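# Squeeze a grip trainer shut, hold, release, leave upright

## Task

Use a single hand to press the grip trainer's two bars toward each other until they will not close any further, keep them pressed there for several seconds without easing off, and then open the hand so the bars spring apart. At the end the trainer must be standing upright on the table on its own; if it only stays in place because the robot is holding it, the goal is not met.

## Robot and tools

ROBOT. There is one six-joint arm ending in a five-finger right hand. The camera is cam_wrist, a 616x616 fisheye mounted on the hand. Its calibration (K, D, T_world_to_cam) is listed for scene 1 and may be a little off.

FRAMES. The scene frame has its origin on the table top under the arm base. +z is up, and +y is to the left when facing along +x. The hand point sits 0.05 m in front of the palm, where the index pad would meet the thumb tip in a pinch. In its own axes, +z runs along the straightened fingers, +y points out of the palm, and +x runs across the palm toward the little finger, away from the thumb. Straight fingers extend 0.06 to 0.07 m past the point. A bracket on the little-finger side of the wrist sticks out and can collide with things.

execute_actions(actions): a list of actions run in order. Each action is a table of up to 15 rows, and each row lasts one 1/30 s step. A shorter table repeats its last row until 15 steps (0.5 s) have passed. An empty list only returns the current state and images. Each row has 14 numbers, all in [-1, 1]:
- Numbers 1-6, dx dy dz rx ry rz: an offset in the hand point's own axes. It is measured from the hand point's measured pose when the action starts. For the first action in a call, that means the last pose a result reported. Every row in the table is relative to that same start, not to the previous row. A value of 1.0 equals 0.6 m or 180 degrees. rx ry rz form a single rotation vector.
- Numbers 7-12, little, ring, middle, index, thumb_bend, thumb_turn: absolute motor targets, not offsets. For the fingers and thumb_bend, +1 is straight and -1 is fully curled. For thumb_turn, +1 puts the thumb beside the palm and -1 puts it in front of the palm, facing the fingers. A pinch is roughly index -0.22, thumb_bend -0.75, thumb_turn -0.57.
- Number 13, force_limit: the load at which a closing motor stops. It runs linearly from about 0 N at -1 to 10 N at +1, or 15 N for the two thumb motors. It has no effect on opening.
- Number 14, speed: from nearly zero at -1 to full at +1. At full speed a finger crosses its whole range in 0.6 s.
Each step, the commanded pose is clipped to within 100 mm and 16 degrees of the measured pose. The arm trails commands by about 0.17 s, so a long reach may need more than one action.

move(target, speed, stop_force, blocking): drives the hand point in a straight line toward one pose.
- target: one 14-number row as above. Its offset counts from the pose in the latest result that showed one. Its hand numbers are sent at the start of the move.
- speed: top speed in m/s, from 0.002 to 0.5, default 0.25. Turning is capped at twice that value in rad/s. The path lasts 0.5 to 10 s and the move does not slow for obstacles.
- stop_force: optional, 9 to 40 N, not available in the first 0.2 s of a scene. It ends the path when the wrist senses that much added push against the direction of travel. The arm then backs off two steps and holds. At a very low speed you can aim well past the contact point. Do not rely on it during rotations. Leave it out when moving away from something you are pressing on.
- blocking=false: returns after 0.5 s while the arm keeps moving. It cannot be combined with stop_force. Check progress with wait(0).
The result adds a move: line. It gives the ending (done, off_target, moving, held, fault, or contact, which ranks first), the limits that acted (paced means the pose was clipped; held means some steps were blocked), and the distance to target.

wait(seconds): 0 to 10 s, holding the last command; it returns early if a running move ends. stop(): brakes a running move. zoom_image(camera="cam_wrist", region=[x0,y0,x1,y1]): gives a closer view of the latest image, at most 504x504 px, with (0,0) at the top left. show_instructions(): shows the reference page. finished_scene(scene): ends the current scene, given by its number, and cannot be undone.

RESULTS. The state line gives the hand point position in m, the orientation as quat wxyz, and velocities, all in the scene frame. Hand target is the pose the controller is currently driving toward. hand_measured, hand_stopped_by and hand_load_n list six values in the same order as the motor numbers. hand_stopped_by reads moving, target, force, stalled or fault; fault means that motor is dead for the rest of the scene. A positive load means the finger is being pushed open. Wrist force and Wrist torque are in the hand point axes and pointed back into the arm. Expect an offset of up to about 4 N and noise of about 2.4 N; each axis saturates near 50 N. "no reading" is normal. A "pose unreachable" line means the clearance check changed or blocked the command.

GRIPPING AND SQUEEZING. For a wrap grip, turn the thumb fully in front of the palm before you reach the trainer. Objects 0.035 to 0.08 m across then lie across the palm, on the wrist side of the hand point. A motor only starts when its target changes by 0.01 or more. It then locks at its target or at force_limit, and that lock resists at least 15 N. A locked finger does not follow a bar that gives way. To close further, raise force_limit and send targets more closed than hand_measured. Watch hand_measured and hand_load_n to tell when the bars have bottomed out. Resending the same numbers holds the grip. Loads near 0 mean the grip is lost. To release, send targets more open than hand_measured. Close at speed -0.9 or lower if you want a gentle grip. Finally, lift the hand clear so the trainer stands upright without support.

AVOID. Do not let anything fall or leave the table. Avoid slams and hard pushes. A joint torque at its limit triggers a 10 s stop and skips the rest of the call; the limits are 132 N m for the shoulder and elbow and 24.6 N m for the wrist joints. A 150 N external force does the same. The arm is stiff, so aiming even slightly past a firm contact can fault it. Holding loads heats the motors: a MOTOR HOT warning appears at 70 °C, and at 85 °C the brakes lock the arm until it cools.

Each tool is called in YAML: its name, and indented under it one key for each argument.

Reference images:

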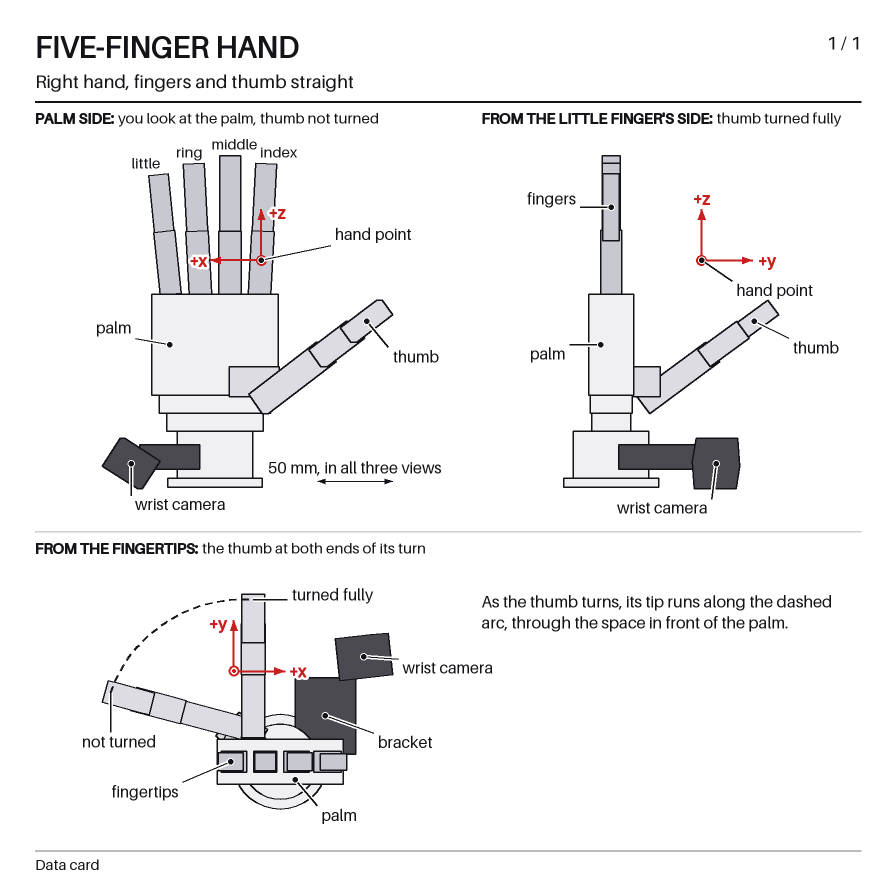

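## Session

execute_actions:
  actions: []

Scene clock: 0.00 s.
end_effector_position=(+0.5735, +0.2700, +0.3562) hand_measured=(+1.000, +1.000, +1.000, +1.000, +1.000, +1.000) hand_load_n=(+0.0, +0.0, +0.0, +0.0, +0.0, +0.0) hand_stopped_by=(target, target, target, target, target, target) hand_force_limit=0.00 hand_speed=-0.80 end_effector_quat_wxyz=(-0.079, +0.810, +0.573, +0.099) end_effector_velocity=(+0.000, +0.000, +0.000) end_effector_angular_velocity=(+0.001, -0.002, +0.000)
Joint positions: [-0.667 -1.064  1.247  2.112  0.703 -0.583]
Joint velocities: [ 0.     0.     0.    -0.    -0.002 -0.   ]
Motor temperatures (°C, as the motors report them): [29 29 29 36 36 39]
Wrist force (N, on the end effector, along its own x y z axes, offset not removed): no reading
Wrist torque (N m, same axes, about the end effector's origin, offset not removed): no reading
Hand target: +0.574, +0.270, +0.356; -0.079, +0.810, +0.573, +0.099

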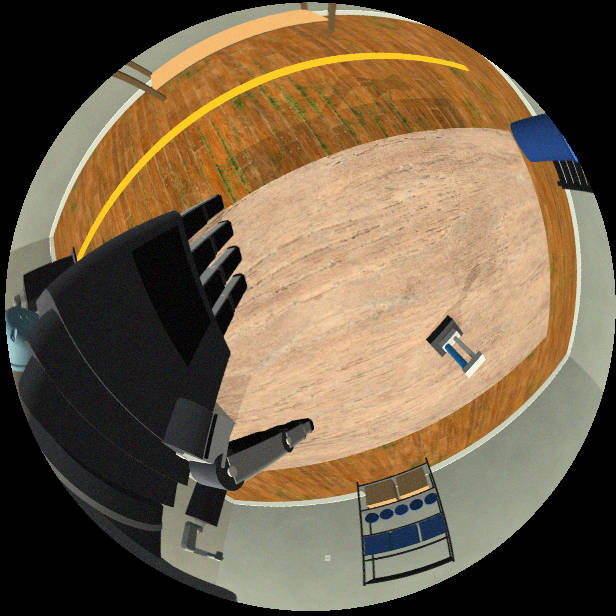

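zoom_image:
  camera: "cam_wrist"
  region: [410, 300, 510, 400]

Region (410, 300, 510, 400) of cam_wrist's 616x616 image, scaled by 5.040, with more detail than that image has.

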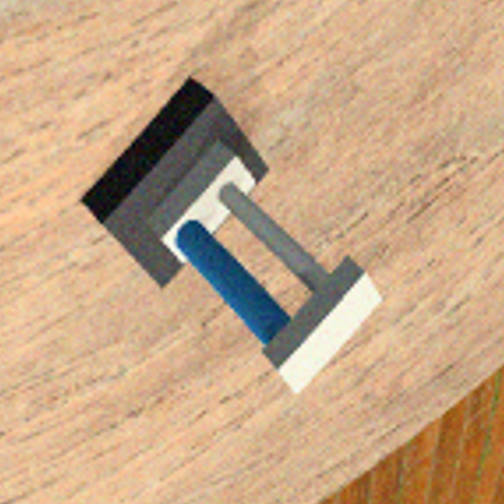

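move:
  target: [-0.509,0.331,0.2015,-0.288,-0.492,-0.366,0.9,0.9,0.9,0.9,0.95,-1,0,0]
  speed: 0.4

Scene clock: 123.40 s.
end_effector_position=(+0.6696, -0.0453, +0.1597) hand_measured=(+0.900, +0.900, +0.900, +0.900, +0.950, -1.000) hand_load_n=(+0.0, +0.0, +0.0, +0.0, +0.0, +0.0) hand_stopped_by=(target, target, target, target, target, target) hand_force_limit=0.00 hand_speed=0.00 end_effector_quat_wxyz=(+0.672, +0.214, +0.675, -0.217) end_effector_velocity=(+0.002, -0.000, +0.000) end_effector_angular_velocity=(-0.008, -0.005, +0.012)
Joint positions: [-0.322 -0.878  1.971 -0.658  1.748 -0.769]
Joint velocities: [-0.002  0.006  0.002 -0.024 -0.004 -0.007]
Motor temperatures (°C, as the motors report them): [29 29 29 36 36 39]
Wrist force (N, on the end effector, along its own x y z axes, offset not removed): [3.7 1.8 0.0]
Wrist torque (N m, same axes, about the end effector's origin, offset not removed): [0.26 -0.64 0.12]
Hand target: +0.670, -0.045, +0.160; +0.673, +0.214, +0.675, -0.216
Off the commanded pose: 0.001 m, 0 deg.
move: done
camera_calibration (this result's frames):
cam_wrist: T_world_to_cam=[[0.568004, 0.810519, 0.142937, -0.365737], [-0.517268, 0.216478, 0.827992, 0.229397], [0.64016, -0.544239, 0.542216, -0.407549], [0, 0, 0, 1]] pos_world=[0.587296, 0.0249732, 0.083318]

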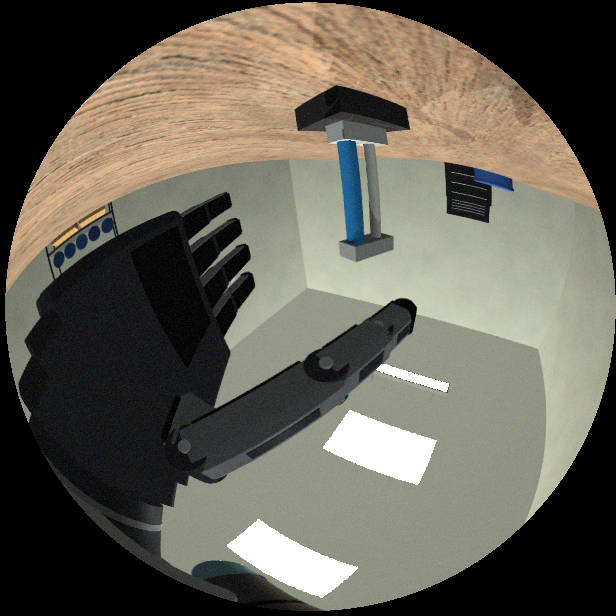

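zoom_image:
  camera: "cam_wrist"
  region: [260, 75, 460, 275]

Region (260, 75, 460, 275) of cam_wrist's 616x616 image, scaled by 2.520, with more detail than that image has.

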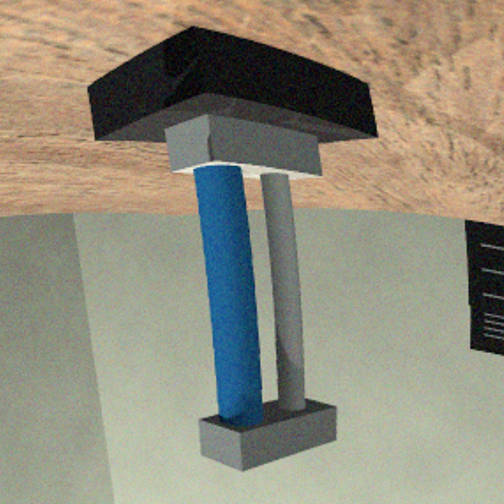

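move:
  target: [0.0512,0.0922,0.160,0,0,0,0.9,0.9,0.9,0.9,0.95,-1,0,0]
  speed: 0.15

zoom_image:
  camera: "cam_wrist"
  region: [120, 20, 500, 400]

Scene clock: 183.17 s.
end_effector_position=(+0.7794, -0.0561, +0.1286) hand_measured=(+0.900, +0.900, +0.900, +0.900, +0.950, -1.000) hand_load_n=(+0.0, +0.0, +0.0, +0.0, +0.0, +0.0) hand_stopped_by=(target, target, target, target, target, target) hand_force_limit=0.00 hand_speed=0.00 end_effector_quat_wxyz=(+0.672, +0.214, +0.675, -0.217) end_effector_velocity=(+0.003, -0.000, -0.000) end_effector_angular_velocity=(+0.000, -0.001, -0.001)
Joint positions: [-0.24  -0.672  1.599 -0.484  1.821 -0.733]
Joint velocities: [ 0.001  0.005 -0.011  0.006  0.002  0.001]
Motor temperatures (°C, as the motors report them): [29 29 29 36 36 39]
Wrist force (N, on the end effector, along its own x y z axes, offset not removed): [3.9 2.6 -0.8]
Wrist torque (N m, same axes, about the end effector's origin, offset not removed): [0.49 -0.60 0.16]
Hand target: +0.780, -0.056, +0.129; +0.672, +0.214, +0.675, -0.217
Off the commanded pose: 0.000 m, 0 deg.
move: done
camera_calibration (this result's frames):
cam_wrist: T_world_to_cam=[[0.567936, 0.810559, 0.142979, -0.414855], [-0.517258, 0.216368, 0.828027, 0.314251], [0.640229, -0.544224, 0.542151, -0.466899], [0, 0, 0, 1]] pos_world=[0.697083, 0.0141729, 0.0522371]

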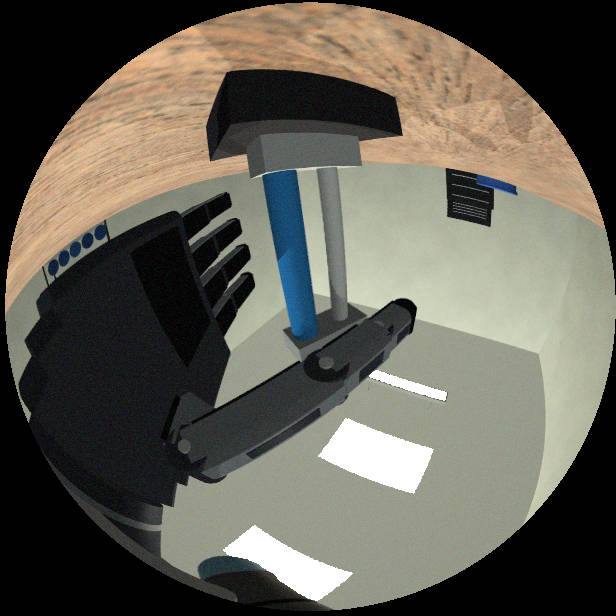

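Region (120, 20, 500, 400) of cam_wrist's 616x616 image, scaled by 1.326, with more detail than that image has.

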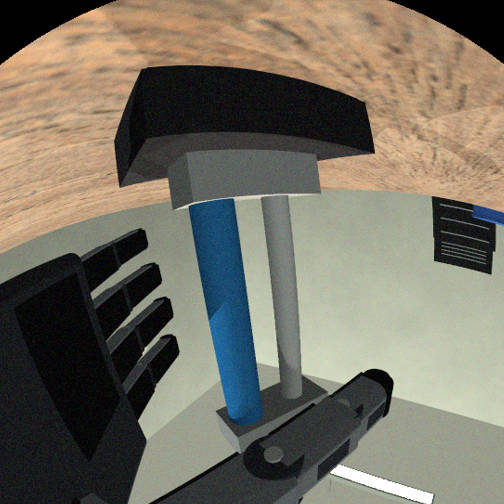

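move:
  target: [0,0.050,0.088,0,0,0,0.9,0.9,0.9,0.9,0.95,-1,0,0]
  speed: 0.08

Scene clock: 203.73 s.
end_effector_position=(+0.8395, -0.0623, +0.1284) hand_measured=(+0.900, +0.900, +0.900, +0.900, +0.950, -1.000) hand_load_n=(+0.0, +0.0, +0.0, +0.0, +0.0, +0.0) hand_stopped_by=(target, target, target, target, target, target) hand_force_limit=0.00 hand_speed=0.00 end_effector_quat_wxyz=(+0.672, +0.214, +0.675, -0.216) end_effector_velocity=(+0.002, -0.000, -0.000) end_effector_angular_velocity=(+0.001, +0.001, -0.001)
Joint positions: [-0.229 -0.57   1.376 -0.361  1.831 -0.728]
Joint velocities: [ 0.001  0.004 -0.01   0.007  0.     0.001]
Motor temperatures (°C, as the motors report them): [29 29 29 36 36 39]
Wrist force (N, on the end effector, along its own x y z axes, offset not removed): [4.5 0.7 0.0]
Wrist torque (N m, same axes, about the end effector's origin, offset not removed): [0.06 -0.69 0.14]
Hand target: +0.840, -0.062, +0.128; +0.672, +0.214, +0.675, -0.216
Off the commanded pose: 0.000 m, 0 deg.
move: done
camera_calibration (this result's frames):
cam_wrist: T_world_to_cam=[[0.567878, 0.810601, 0.142971, -0.443836], [-0.517269, 0.216335, 0.828029, 0.346866], [0.640271, -0.544174, 0.54215, -0.508679], [0, 0, 0, 1]] pos_world=[0.757161, 0.0079247, 0.0520211]

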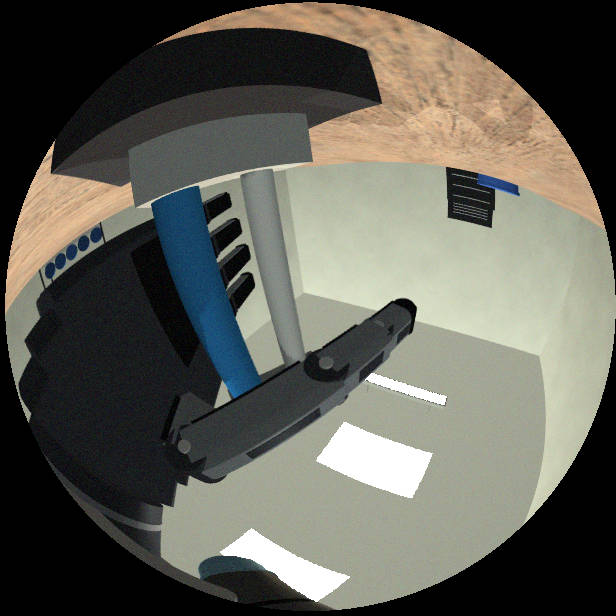

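move:
  target: [0,0.008,0.003,0,0,0,-0.3,-0.3,-0.3,-0.3,0.3,-1,-0.4,-0.3]
  speed: 0.03

Scene clock: 214.83 s.
end_effector_position=(+0.8438, -0.0594, +0.1283) hand_measured=(-0.300, -0.300, -0.300, -0.300, +0.300, -1.000) hand_load_n=(+0.0, +0.0, +0.0, +0.0, +0.0, +0.0) hand_stopped_by=(target, target, target, target, target, target) hand_force_limit=-0.40 hand_speed=-0.30 end_effector_quat_wxyz=(+0.672, +0.214, +0.675, -0.216) end_effector_velocity=(-0.000, -0.001, -0.000) end_effector_angular_velocity=(-0.000, -0.000, -0.001)
Joint positions: [-0.225 -0.567  1.359 -0.348  1.835 -0.726]
Joint velocities: [-0.     0.001  0.    -0.001  0.001 -0.   ]
Motor temperatures (°C, as the motors report them): [29 29 29 36 36 39]
Wrist force (N, on the end effector, along its own x y z axes, offset not removed): [4.0 -5.1 -0.9]
Wrist torque (N m, same axes, about the end effector's origin, offset not removed): [0.07 -0.68 -0.36]
Hand target: +0.844, -0.059, +0.128; +0.672, +0.214, +0.675, -0.216
Off the commanded pose: 0.000 m, 0 deg.
move: done
camera_calibration (this result's frames):
cam_wrist: T_world_to_cam=[[0.567807, 0.810647, 0.142989, -0.448557], [-0.517295, 0.216278, 0.828028, 0.3485], [0.640313, -0.544128, 0.542148, -0.509843], [0, 0, 0, 1]] pos_world=[0.761431, 0.0108292, 0.0519811]

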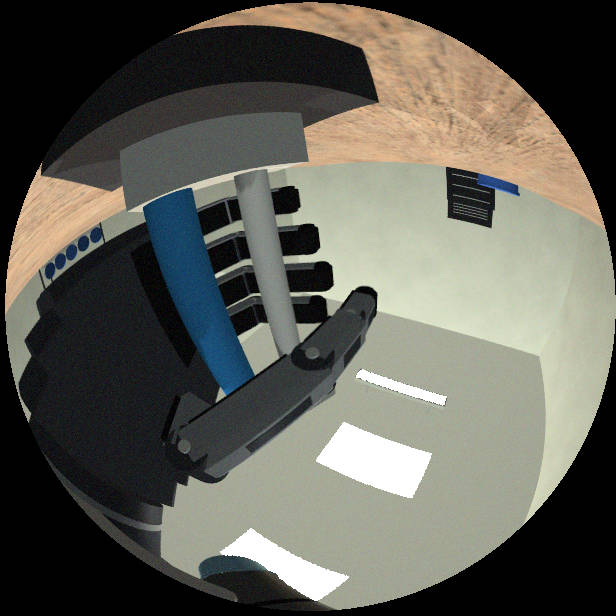

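execute_actions:
  actions:
    - [[0,0,0,0,0,0,-1,-1,-1,-1,0.3,-1,1,-0.7]]
    - [[0,0,0,0,0,0,-1,-1,-1,-1,0.3,-1,1,-0.7]]
    - [[0,0,0,0,0,0,-1,-1,-1,-1,0.3,-1,1,-0.7]]

Scene clock: 221.17 s.
end_effector_position=(+0.8438, -0.0594, +0.1284) hand_measured=(-0.830, -0.856, -0.890, -0.912, +0.300, -1.000) hand_load_n=(+0.0, +2.5, +8.0, +10.0, +0.0, +0.0) hand_stopped_by=(force, force, force, force, target, target) hand_force_limit=1.00 hand_speed=-0.70 end_effector_quat_wxyz=(+0.672, +0.214, +0.675, -0.216) end_effector_velocity=(+0.000, +0.001, +0.001) end_effector_angular_velocity=(+0.000, -0.000, +0.001)
Joint positions: [-0.225 -0.567  1.359 -0.348  1.835 -0.727]
Joint velocities: [-0.    -0.001 -0.     0.001 -0.     0.   ]
Motor temperatures (°C, as the motors report them): [29 29 29 36 36 39]
Wrist force (N, on the end effector, along its own x y z axes, offset not removed): [-12.3 1.5 9.1]
Wrist torque (N m, same axes, about the end effector's origin, offset not removed): [0.06 -0.04 -0.73]
Hand target: +0.844, -0.059, +0.128; +0.672, +0.214, +0.675, -0.216
Off the commanded pose: 0.000 m, 0 deg.
camera_calibration (this result's frames):
cam_wrist: T_world_to_cam=[[0.567784, 0.810658, 0.143022, -0.44853], [-0.517422, 0.216332, 0.827934, 0.348578], [0.640231, -0.54409, 0.542282, -0.509843], [0, 0, 0, 1]] pos_world=[0.761448, 0.0107949, 0.0520285]

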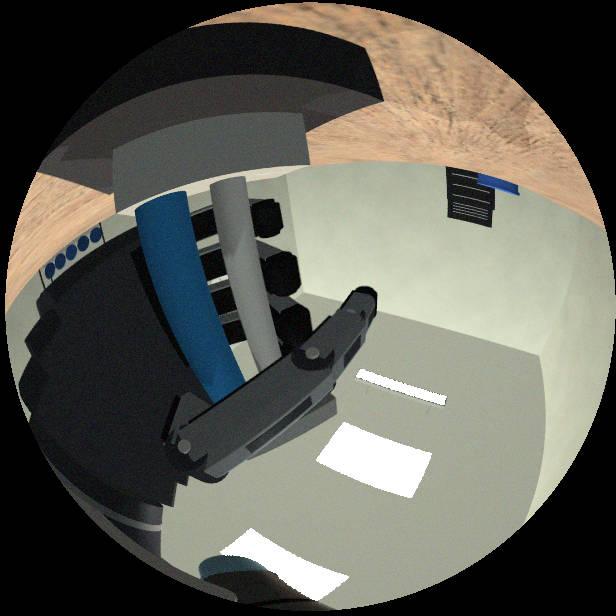

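execute_actions:
  actions:
    - [[0,0,0,0,0,0,-1,-1,-1,-1,-1,-1,1,-0.5]]
    - [[0,0,0,0,0,0,-1,-1,-1,-1,-1,-1,1,-0.5]]
    - [[0,0,0,0,0,0,-0.98,-0.98,-1,-1,-1,-1,1,-0.7]]

Scene clock: 227.20 s.
end_effector_position=(+0.8438, -0.0594, +0.1284) hand_measured=(-0.884, -0.886, -0.890, -0.912, +0.014, -1.000) hand_load_n=(+11.0, +8.0, +4.5, +4.0, +14.5, +2.0) hand_stopped_by=(force, force, force, force, force, target) hand_force_limit=1.00 hand_speed=-0.70 end_effector_quat_wxyz=(+0.672, +0.214, +0.675, -0.216) end_effector_velocity=(+0.000, +0.001, +0.001) end_effector_angular_velocity=(-0.000, -0.002, +0.002)
Joint positions: [-0.225 -0.567  1.359 -0.348  1.835 -0.727]
Joint velocities: [-0.    -0.001  0.    -0.001  0.    -0.   ]
Motor temperatures (°C, as the motors report them): [29 29 29 36 36 39]
Wrist force (N, on the end effector, along its own x y z axes, offset not removed): [-2.3 3.2 10.4]
Wrist torque (N m, same axes, about the end effector's origin, offset not removed): [0.10 -1.26 -0.14]
Hand target: +0.844, -0.059, +0.128; +0.672, +0.214, +0.675, -0.216
Off the commanded pose: 0.000 m, 0 deg.
camera_calibration (this result's frames):
cam_wrist: T_world_to_cam=[[0.567794, 0.810653, 0.143007, -0.448534], [-0.517355, 0.2163, 0.827984, 0.34853], [0.640276, -0.54411, 0.542209, -0.509858], [0, 0, 0, 1]] pos_world=[0.761439, 0.0107994, 0.0520159]

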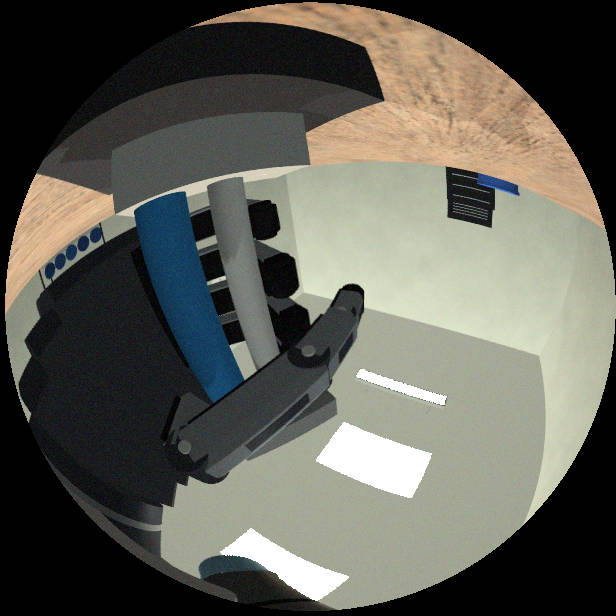

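execute_actions:
  actions:
    - [[0,0,0,0,0,0,-1,-1,-0.98,-0.98,-0.98,-1,1,-0.8]]
    - [[0,0,0,0,0,0,-0.98,-0.98,-1,-1,-1,-1,1,-0.8]]

zoom_image:
  camera: "cam_wrist"
  region: [90, 100, 390, 400]

Scene clock: 236.33 s.
end_effector_position=(+0.8438, -0.0594, +0.1284) hand_measured=(-0.902, -0.910, -0.904, -0.942, +0.006, -1.000) hand_load_n=(+10.5, +9.5, +10.5, +7.5, +14.5, +2.0) hand_stopped_by=(force, force, force, force, force, target) hand_force_limit=1.00 hand_speed=-0.80 end_effector_quat_wxyz=(+0.672, +0.214, +0.675, -0.216) end_effector_velocity=(-0.000, -0.000, -0.000) end_effector_angular_velocity=(+0.000, +0.000, -0.001)
Joint positions: [-0.225 -0.567  1.359 -0.348  1.835 -0.727]
Joint velocities: [ 0.    -0.     0.     0.001  0.     0.   ]
Motor temperatures (°C, as the motors report them): [29 29 29 36 36 39]
Wrist force (N, on the end effector, along its own x y z axes, offset not removed): [-5.0 3.3 12.6]
Wrist torque (N m, same axes, about the end effector's origin, offset not removed): [0.00 -1.06 -0.26]
Hand target: +0.844, -0.059, +0.128; +0.672, +0.214, +0.675, -0.216
Off the commanded pose: 0.000 m, 0 deg.
camera_calibration (this result's frames):
cam_wrist: T_world_to_cam=[[0.567794, 0.810653, 0.143007, -0.448534], [-0.517355, 0.2163, 0.827984, 0.34853], [0.640276, -0.54411, 0.542209, -0.509858], [0, 0, 0, 1]] pos_world=[0.761439, 0.0107994, 0.052016]

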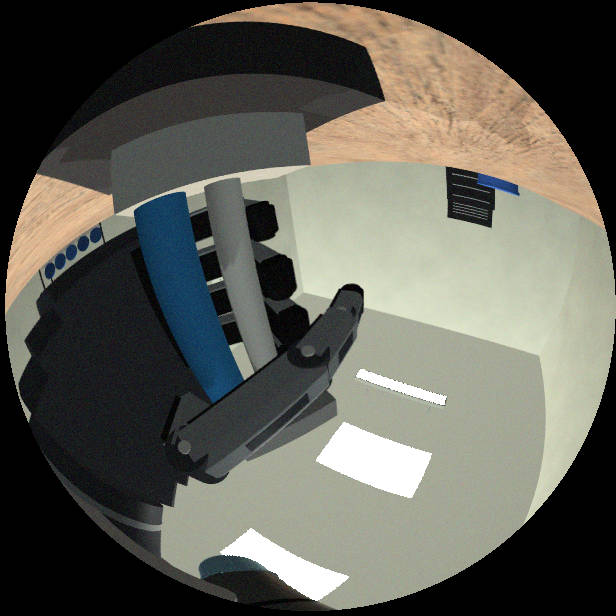

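Region (90, 100, 390, 400) of cam_wrist's 616x616 image, scaled by 1.680, with more detail than that image has.

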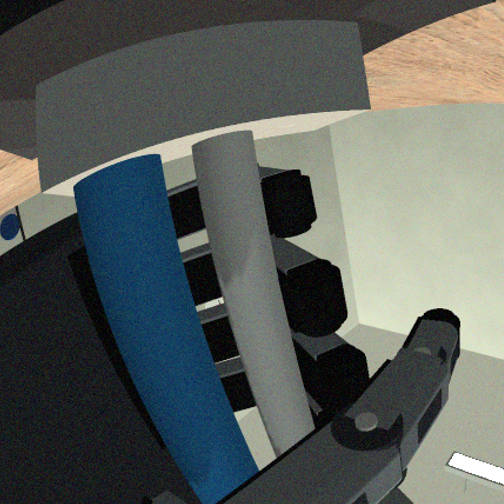

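execute_actions:
  actions:
    - [[0,0,0,0,0,0,-0.98,-0.98,-1,-1,0.4,-1,1,0],[0,0,0,0,0,0,-0.98,-0.98,-1,-1,0.4,-1,1,0],[0,0,0,0,0,0,-0.98,-0.98,-1,-1,0.4,-1,1,0],[0,0,0,0,0,0,-0.98,-0.98,-1,-1,0.4,-1,1,0],[0,0,0,0,0,0,-0.98,-0.98,-1,-1,0.4,-1,1,0],[0,0,0,0,0,0,-0.98,-0.98,-1,-1,0.4,-1,1,0],[0,0,0,0,0,0,-0.98,-0.98,-1,-1,0.4,-1,1,0],[0,0,0,0,0,0,-1,-1,-0.99,-0.99,0.4,-1,1,-0.5]]
    - [[0,0,0,0,0,0,-0.99,-0.99,-1,-1,0.4,-1,1,-0.5],[0,0,0,0,0,0,-0.99,-0.99,-1,-1,0.4,-1,1,-0.5],[0,0,0,0,0,0,-0.99,-0.99,-1,-1,0.4,-1,1,-0.5],[0,0,0,0,0,0,-0.99,-0.99,-1,-1,0.4,-1,1,-0.5],[0,0,0,0,0,0,-0.99,-0.99,-1,-1,0.4,-1,1,-0.5],[0,0,0,0,0,0,-1,-1,-0.99,-0.99,0.4,-1,1,-0.5],[0,0,0,0,0,0,-1,-1,-0.99,-0.99,0.4,-1,1,-0.5],[0,0,0,0,0,0,-1,-1,-0.99,-0.99,0.4,-1,1,-0.5],[0,0,0,0,0,0,-1,-1,-0.99,-0.99,0.4,-1,1,-0.5],[0,0,0,0,0,0,-1,-1,-0.99,-0.99,0.4,-1,1,-0.5],[0,0,0,0,0,0,-0.99,-0.99,-1,-1,0.4,-1,1,-0.5]]

zoom_image:
  camera: "cam_wrist"
  region: [90, 100, 390, 400]

Scene clock: 253.97 s.
end_effector_position=(+0.8438, -0.0594, +0.1284) hand_measured=(-0.942, -0.948, -0.968, -0.988, +0.400, -1.000) hand_load_n=(+12.0, +10.5, +10.5, +11.5, +0.0, +0.0) hand_stopped_by=(force, force, force, force, target, target) hand_force_limit=1.00 hand_speed=-0.50 end_effector_quat_wxyz=(+0.672, +0.214, +0.675, -0.216) end_effector_velocity=(-0.000, -0.001, -0.001) end_effector_angular_velocity=(+0.001, +0.001, -0.001)
Joint positions: [-0.225 -0.567  1.359 -0.348  1.835 -0.727]
Joint velocities: [-0.     0.001 -0.     0.    -0.001  0.   ]
Motor temperatures (°C, as the motors report them): [29 29 29 36 36 39]
Wrist force (N, on the end effector, along its own x y z axes, offset not removed): [-6.3 2.6 10.6]
Wrist torque (N m, same axes, about the end effector's origin, offset not removed): [0.01 -0.65 -0.52]
Hand target: +0.844, -0.059, +0.128; +0.672, +0.214, +0.675, -0.216
Off the commanded pose: 0.000 m, 0 deg.
camera_calibration (this result's frames):
cam_wrist: T_world_to_cam=[[0.567783, 0.81066, 0.143011, -0.448528], [-0.517367, 0.216296, 0.827978, 0.348539], [0.640276, -0.544101, 0.542218, -0.509861], [0, 0, 0, 1]] pos_world=[0.761441, 0.0108005, 0.0520175]

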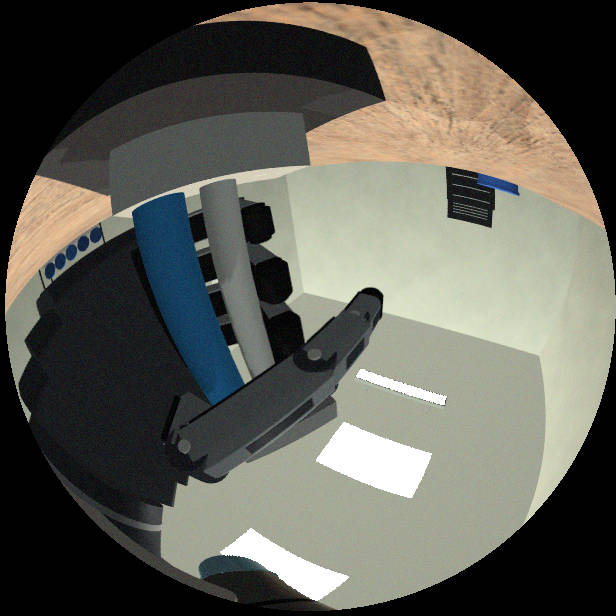

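Region (90, 100, 390, 400) of cam_wrist's 616x616 image, scaled by 1.680, with more detail than that image has.

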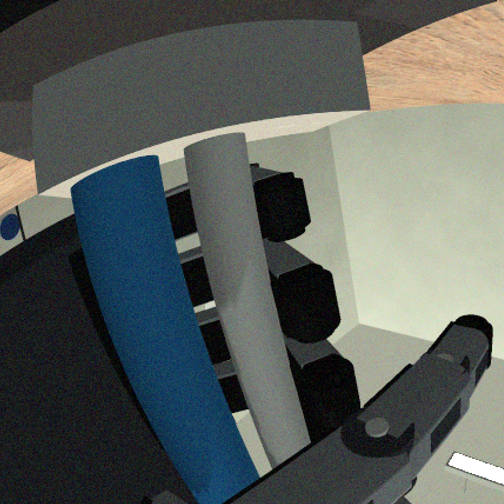

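execute_actions:
  actions:
    - [[0,0,0,0,0,0,-1,-1,-0.99,-1,0.4,-1,1,1],[0,0,0,0,0,0,-1,-1,-0.99,-1,0.4,-1,1,1],[0,0,0,0,0,0,-1,-1,-0.99,-1,0.4,-1,1,1],[0,0,0,0,0,0,-0.99,-0.99,-1,-0.99,0.4,-1,1,1],[0,0,0,0,0,0,-0.99,-0.99,-1,-0.99,0.4,-1,1,1],[0,0,0,0,0,0,-0.99,-0.99,-1,-0.99,0.4,-1,1,1],[0,0,0,0,0,0,-1,-1,-0.99,-1,0.4,-1,1,1],[0,0,0,0,0,0,-1,-1,-0.99,-1,0.4,-1,1,1],[0,0,0,0,0,0,-1,-1,-0.99,-1,0.4,-1,1,1],[0,0,0,0,0,0,-1,-1,-1,-1,0.4,-1,1,1]]

zoom_image:
  camera: "cam_wrist"
  region: [90, 100, 390, 400]

Scene clock: 265.60 s.
end_effector_position=(+0.8438, -0.0594, +0.1284) hand_measured=(-0.940, -0.948, -0.968, -0.986, +0.400, -1.000) hand_load_n=(+11.5, +10.5, +10.5, +11.0, +0.0, +0.0) hand_stopped_by=(force, force, force, force, target, target) hand_force_limit=1.00 hand_speed=1.00 end_effector_quat_wxyz=(+0.672, +0.214, +0.675, -0.216) end_effector_velocity=(+0.000, +0.001, +0.000) end_effector_angular_velocity=(-0.001, -0.001, +0.001)
Joint positions: [-0.225 -0.567  1.359 -0.348  1.835 -0.727]
Joint velocities: [ 0.    -0.001  0.    -0.     0.    -0.   ]
Motor temperatures (°C, as the motors report them): [29 29 29 36 36 39]
Wrist force (N, on the end effector, along its own x y z axes, offset not removed): [-5.0 3.7 10.8]
Wrist torque (N m, same axes, about the end effector's origin, offset not removed): [0.14 -0.78 -0.37]
Hand target: +0.844, -0.059, +0.128; +0.672, +0.214, +0.675, -0.216
Off the commanded pose: 0.000 m, 0 deg.
camera_calibration (this result's frames):
cam_wrist: T_world_to_cam=[[0.567795, 0.810653, 0.143007, -0.448534], [-0.517355, 0.2163, 0.827984, 0.34853], [0.640276, -0.54411, 0.542209, -0.509858], [0, 0, 0, 1]] pos_world=[0.761439, 0.0107993, 0.0520161]

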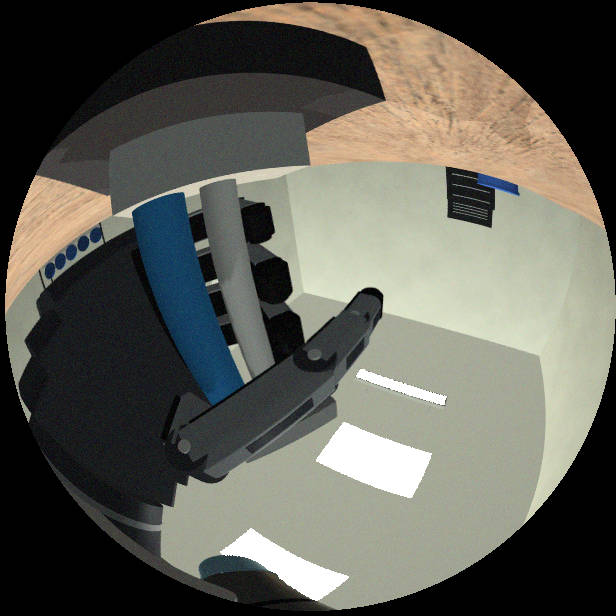

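Region (90, 100, 390, 400) of cam_wrist's 616x616 image, scaled by 1.680, with more detail than that image has.

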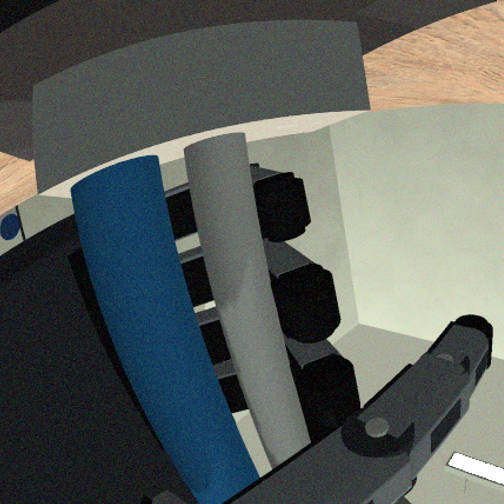

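execute_actions:
  actions:
    - [[0,0,0,0,0,0,-1,-0.85,-1,-1,0.4,-1,1,-0.5]]

zoom_image:
  camera: "cam_wrist"
  region: [90, 100, 390, 400]

Scene clock: 271.40 s.
end_effector_position=(+0.8438, -0.0594, +0.1284) hand_measured=(-0.940, -0.850, -0.968, -0.986, +0.400, -1.000) hand_load_n=(+12.0, +0.0, +12.0, +12.5, +0.0, +0.0) hand_stopped_by=(force, target, force, force, target, target) hand_force_limit=1.00 hand_speed=-0.50 end_effector_quat_wxyz=(+0.672, +0.214, +0.675, -0.216) end_effector_velocity=(-0.000, +0.000, +0.000) end_effector_angular_velocity=(-0.000, -0.000, -0.000)
Joint positions: [-0.225 -0.567  1.359 -0.348  1.835 -0.727]
Joint velocities: [-0.    -0.     0.     0.001  0.     0.   ]
Motor temperatures (°C, as the motors report them): [29 29 29 36 36 39]
Wrist force (N, on the end effector, along its own x y z axes, offset not removed): [-6.0 1.3 9.0]
Wrist torque (N m, same axes, about the end effector's origin, offset not removed): [-0.05 -0.52 -0.57]
Hand target: +0.844, -0.059, +0.128; +0.672, +0.214, +0.675, -0.216
Off the commanded pose: 0.000 m, 0 deg.
camera_calibration (this result's frames):
cam_wrist: T_world_to_cam=[[0.567783, 0.81066, 0.143011, -0.448528], [-0.517367, 0.216296, 0.827978, 0.348539], [0.640276, -0.544101, 0.542218, -0.509861], [0, 0, 0, 1]] pos_world=[0.761441, 0.0108004, 0.0520174]

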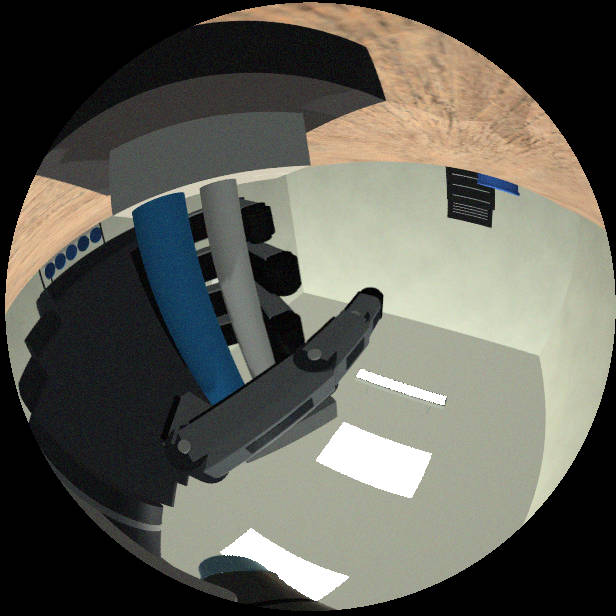

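Region (90, 100, 390, 400) of cam_wrist's 616x616 image, scaled by 1.680, with more detail than that image has.

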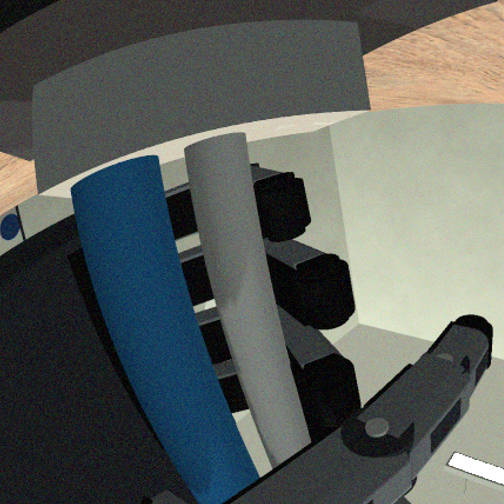

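execute_actions:
  actions:
    - [[0,0,0,0,0,0,-1,-1,-1,-1,0.4,-1,1,1]]

zoom_image:
  camera: "cam_wrist"
  region: [90, 100, 390, 400]

Scene clock: 280.87 s.
end_effector_position=(+0.8438, -0.0594, +0.1284) hand_measured=(-0.940, -0.946, -0.968, -0.986, +0.400, -1.000) hand_load_n=(+10.0, +8.5, +9.5, +10.5, +0.0, +0.0) hand_stopped_by=(force, force, force, force, target, target) hand_force_limit=1.00 hand_speed=1.00 end_effector_quat_wxyz=(+0.672, +0.214, +0.675, -0.216) end_effector_velocity=(-0.000, -0.001, -0.001) end_effector_angular_velocity=(-0.000, +0.001, -0.001)
Joint positions: [-0.225 -0.567  1.359 -0.348  1.835 -0.727]
Joint velocities: [-0.     0.001  0.    -0.     0.    -0.   ]
Motor temperatures (°C, as the motors report them): [29 29 29 36 36 39]
Wrist force (N, on the end effector, along its own x y z axes, offset not removed): [-4.5 -0.4 9.2]
Wrist torque (N m, same axes, about the end effector's origin, offset not removed): [-0.28 -0.75 -0.67]
Hand target: +0.844, -0.059, +0.128; +0.672, +0.214, +0.675, -0.216
Off the commanded pose: 0.000 m, 0 deg.
camera_calibration (this result's frames):
cam_wrist: T_world_to_cam=[[0.56782, 0.810637, 0.142997, -0.448547], [-0.517328, 0.216309, 0.827999, 0.348509], [0.640275, -0.544131, 0.54219, -0.509853], [0, 0, 0, 1]] pos_world=[0.761434, 0.010797, 0.0520126]

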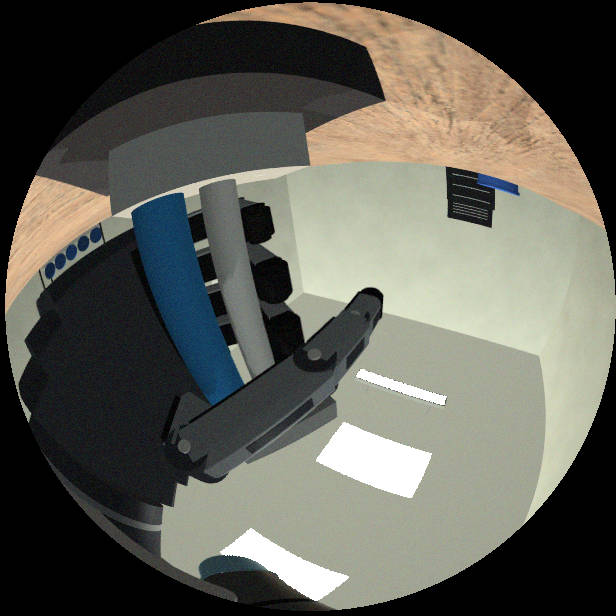

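Region (90, 100, 390, 400) of cam_wrist's 616x616 image, scaled by 1.680, with more detail than that image has.

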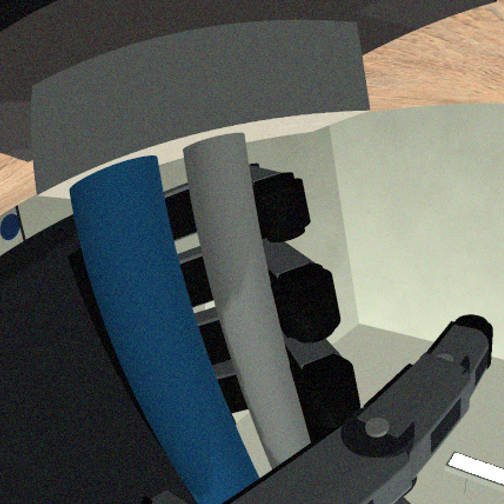

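execute_actions:
  actions:
    - [[0,0,0,0,0,0,-0.925,-0.93,-0.953,-0.97,0.4,-1,1,-0.8]]

zoom_image:
  camera: "cam_wrist"
  region: [90, 100, 390, 400]

Scene clock: 287.10 s.
end_effector_position=(+0.8438, -0.0594, +0.1284) hand_measured=(-0.922, -0.928, -0.950, -0.968, +0.400, -1.000) hand_load_n=(+6.5, +6.0, +7.0, +7.5, +0.0, +0.0) hand_stopped_by=(target, target, target, target, target, target) hand_force_limit=1.00 hand_speed=-0.80 end_effector_quat_wxyz=(+0.672, +0.214, +0.675, -0.216) end_effector_velocity=(-0.000, -0.000, -0.000) end_effector_angular_velocity=(-0.000, +0.001, -0.000)
Joint positions: [-0.225 -0.567  1.359 -0.348  1.835 -0.727]
Joint velocities: [-0.    -0.     0.     0.001 -0.    -0.001]
Motor temperatures (°C, as the motors report them): [29 29 29 36 36 39]
Wrist force (N, on the end effector, along its own x y z axes, offset not removed): [-3.5 -2.8 8.1]
Wrist torque (N m, same axes, about the end effector's origin, offset not removed): [-0.48 -0.73 -0.87]
Hand target: +0.844, -0.059, +0.128; +0.672, +0.214, +0.675, -0.216
Off the commanded pose: 0.000 m, 0 deg.
camera_calibration (this result's frames):
cam_wrist: T_world_to_cam=[[0.567783, 0.81066, 0.143011, -0.448528], [-0.517367, 0.216296, 0.827978, 0.348539], [0.640276, -0.544101, 0.542218, -0.509861], [0, 0, 0, 1]] pos_world=[0.761441, 0.0108004, 0.0520175]

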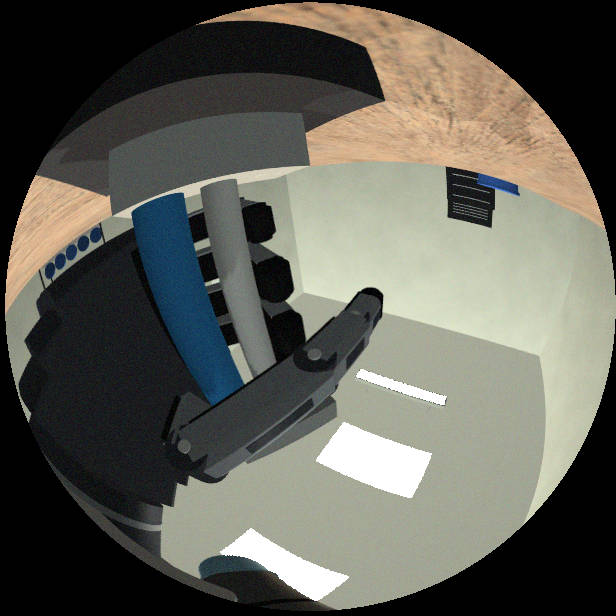

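Region (90, 100, 390, 400) of cam_wrist's 616x616 image, scaled by 1.680, with more detail than that image has.

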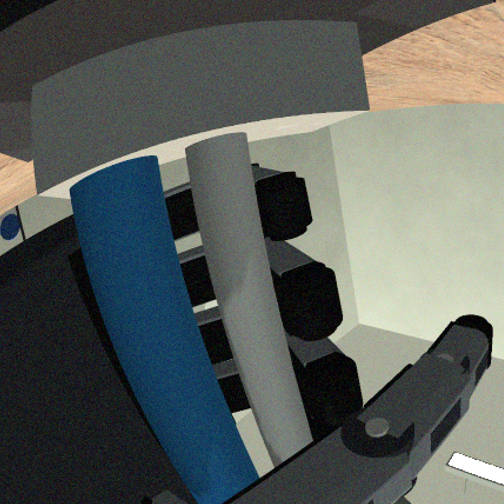

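execute_actions:
  actions:
    - [[0,0,0,0,0,0,0.9,0.9,0.9,0.9,1,-1,1,-0.6]]
    - [[0,-0.003,0,0,0,0,0.9,0.9,0.9,0.9,1,-1,1,-0.4]]
    - [[0,-0.008,0,0,0,0,0.9,0.9,0.9,0.9,1,-1,1,0.5]]

move:
  target: [0,-0.05,-0.1,0,0,0,0.9,0.9,0.9,0.9,1,-1,1,0.5]
  speed: 0.15

Scene clock: 294.33 s.
end_effector_position=(+0.8400, -0.0648, +0.1282) hand_measured=(+0.900, +0.900, +0.900, +0.900, +1.000, -1.000) hand_load_n=(+0.0, +0.0, +0.0, +0.0, +0.0, +0.0) hand_stopped_by=(moving, moving, moving, moving, target, target) hand_force_limit=1.00 hand_speed=0.50 end_effector_quat_wxyz=(+0.672, +0.214, +0.675, -0.217) end_effector_velocity=(-0.000, -0.000, +0.000) end_effector_angular_velocity=(+0.000, -0.001, +0.002)
Joint positions: [-0.232 -0.567  1.373 -0.363  1.829 -0.73 ]
Joint velocities: [-0.001 -0.     0.002 -0.004 -0.002 -0.   ]
Motor temperatures (°C, as the motors report them): [29 29 29 36 36 39]
Wrist force (N, on the end effector, along its own x y z axes, offset not removed): [5.1 1.4 -1.2]
Wrist torque (N m, same axes, about the end effector's origin, offset not removed): [0.28 -0.80 0.26]
Hand target: +0.840, -0.065, +0.128; +0.672, +0.214, +0.675, -0.216
Off the commanded pose: 0.000 m, 0 deg.
camera_calibration (this result's frames):
cam_wrist: T_world_to_cam=[[0.567982, 0.810538, 0.142917, -0.442162], [-0.517082, 0.216321, 0.82815, 0.347604], [0.64033, -0.544274, 0.541981, -0.510299], [0, 0, 0, 1]] pos_world=[0.75764, 0.00545258, 0.0518967]

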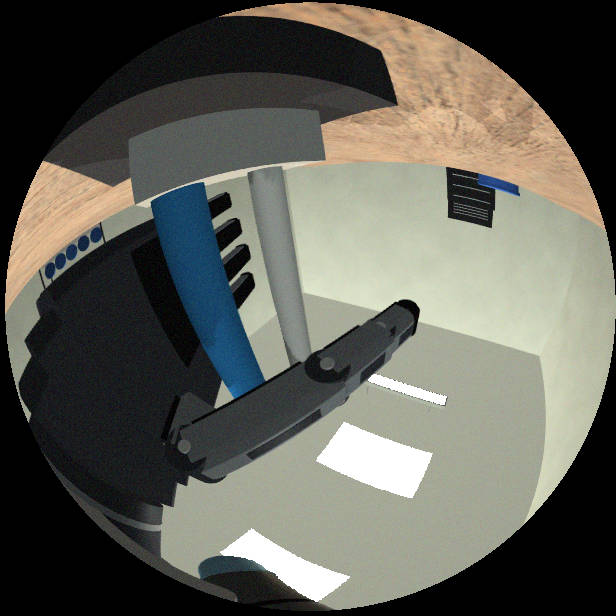

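Scene clock: 295.40 s.
end_effector_position=(+0.7740, -0.0544, +0.1285) hand_measured=(+0.900, +0.900, +0.900, +0.900, +1.000, -1.000) hand_load_n=(+0.0, +0.0, +0.0, +0.0, +0.0, +0.0) hand_stopped_by=(target, target, target, target, target, target) hand_force_limit=1.00 hand_speed=0.50 end_effector_quat_wxyz=(+0.672, +0.214, +0.675, -0.217) end_effector_velocity=(-0.002, -0.000, -0.001) end_effector_angular_velocity=(+0.001, +0.001, +0.000)
Joint positions: [-0.239 -0.681  1.618 -0.493  1.822 -0.733]
Joint velocities: [-0.001 -0.002  0.008 -0.005 -0.002 -0.   ]
Motor temperatures (°C, as the motors report them): [29 29 29 36 36 39]
Wrist force (N, on the end effector, along its own x y z axes, offset not removed): [4.3 1.6 -0.9]
Wrist torque (N m, same axes, about the end effector's origin, offset not removed): [0.30 -0.63 0.20]
Hand target: +0.774, -0.054, +0.128; +0.672, +0.214, +0.675, -0.217
Off the commanded pose: 0.000 m, 0 deg.
move: done
camera_calibration (this result's frames):
cam_wrist: T_world_to_cam=[[0.568053, 0.810485, 0.142931, -0.413238], [-0.517069, 0.216357, 0.828148, 0.311038], [0.640278, -0.544337, 0.541979, -0.462481], [0, 0, 0, 1]] pos_world=[0.691685, 0.0158828, 0.0521342]

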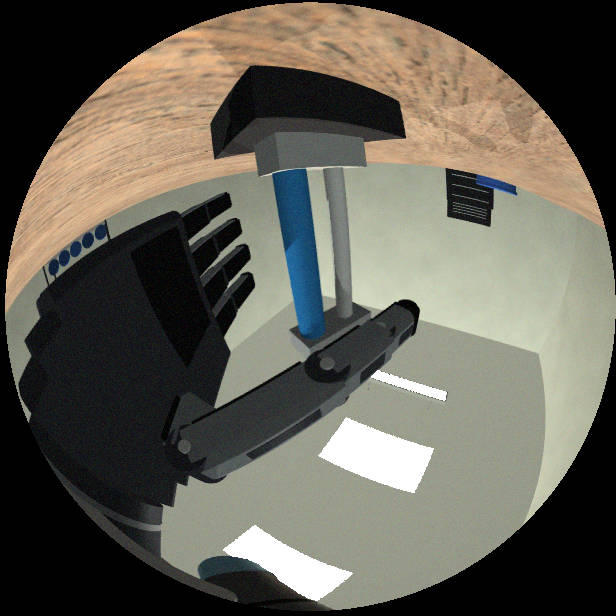

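finished_scene:
  scene: 1

The scene is finished: the task was done.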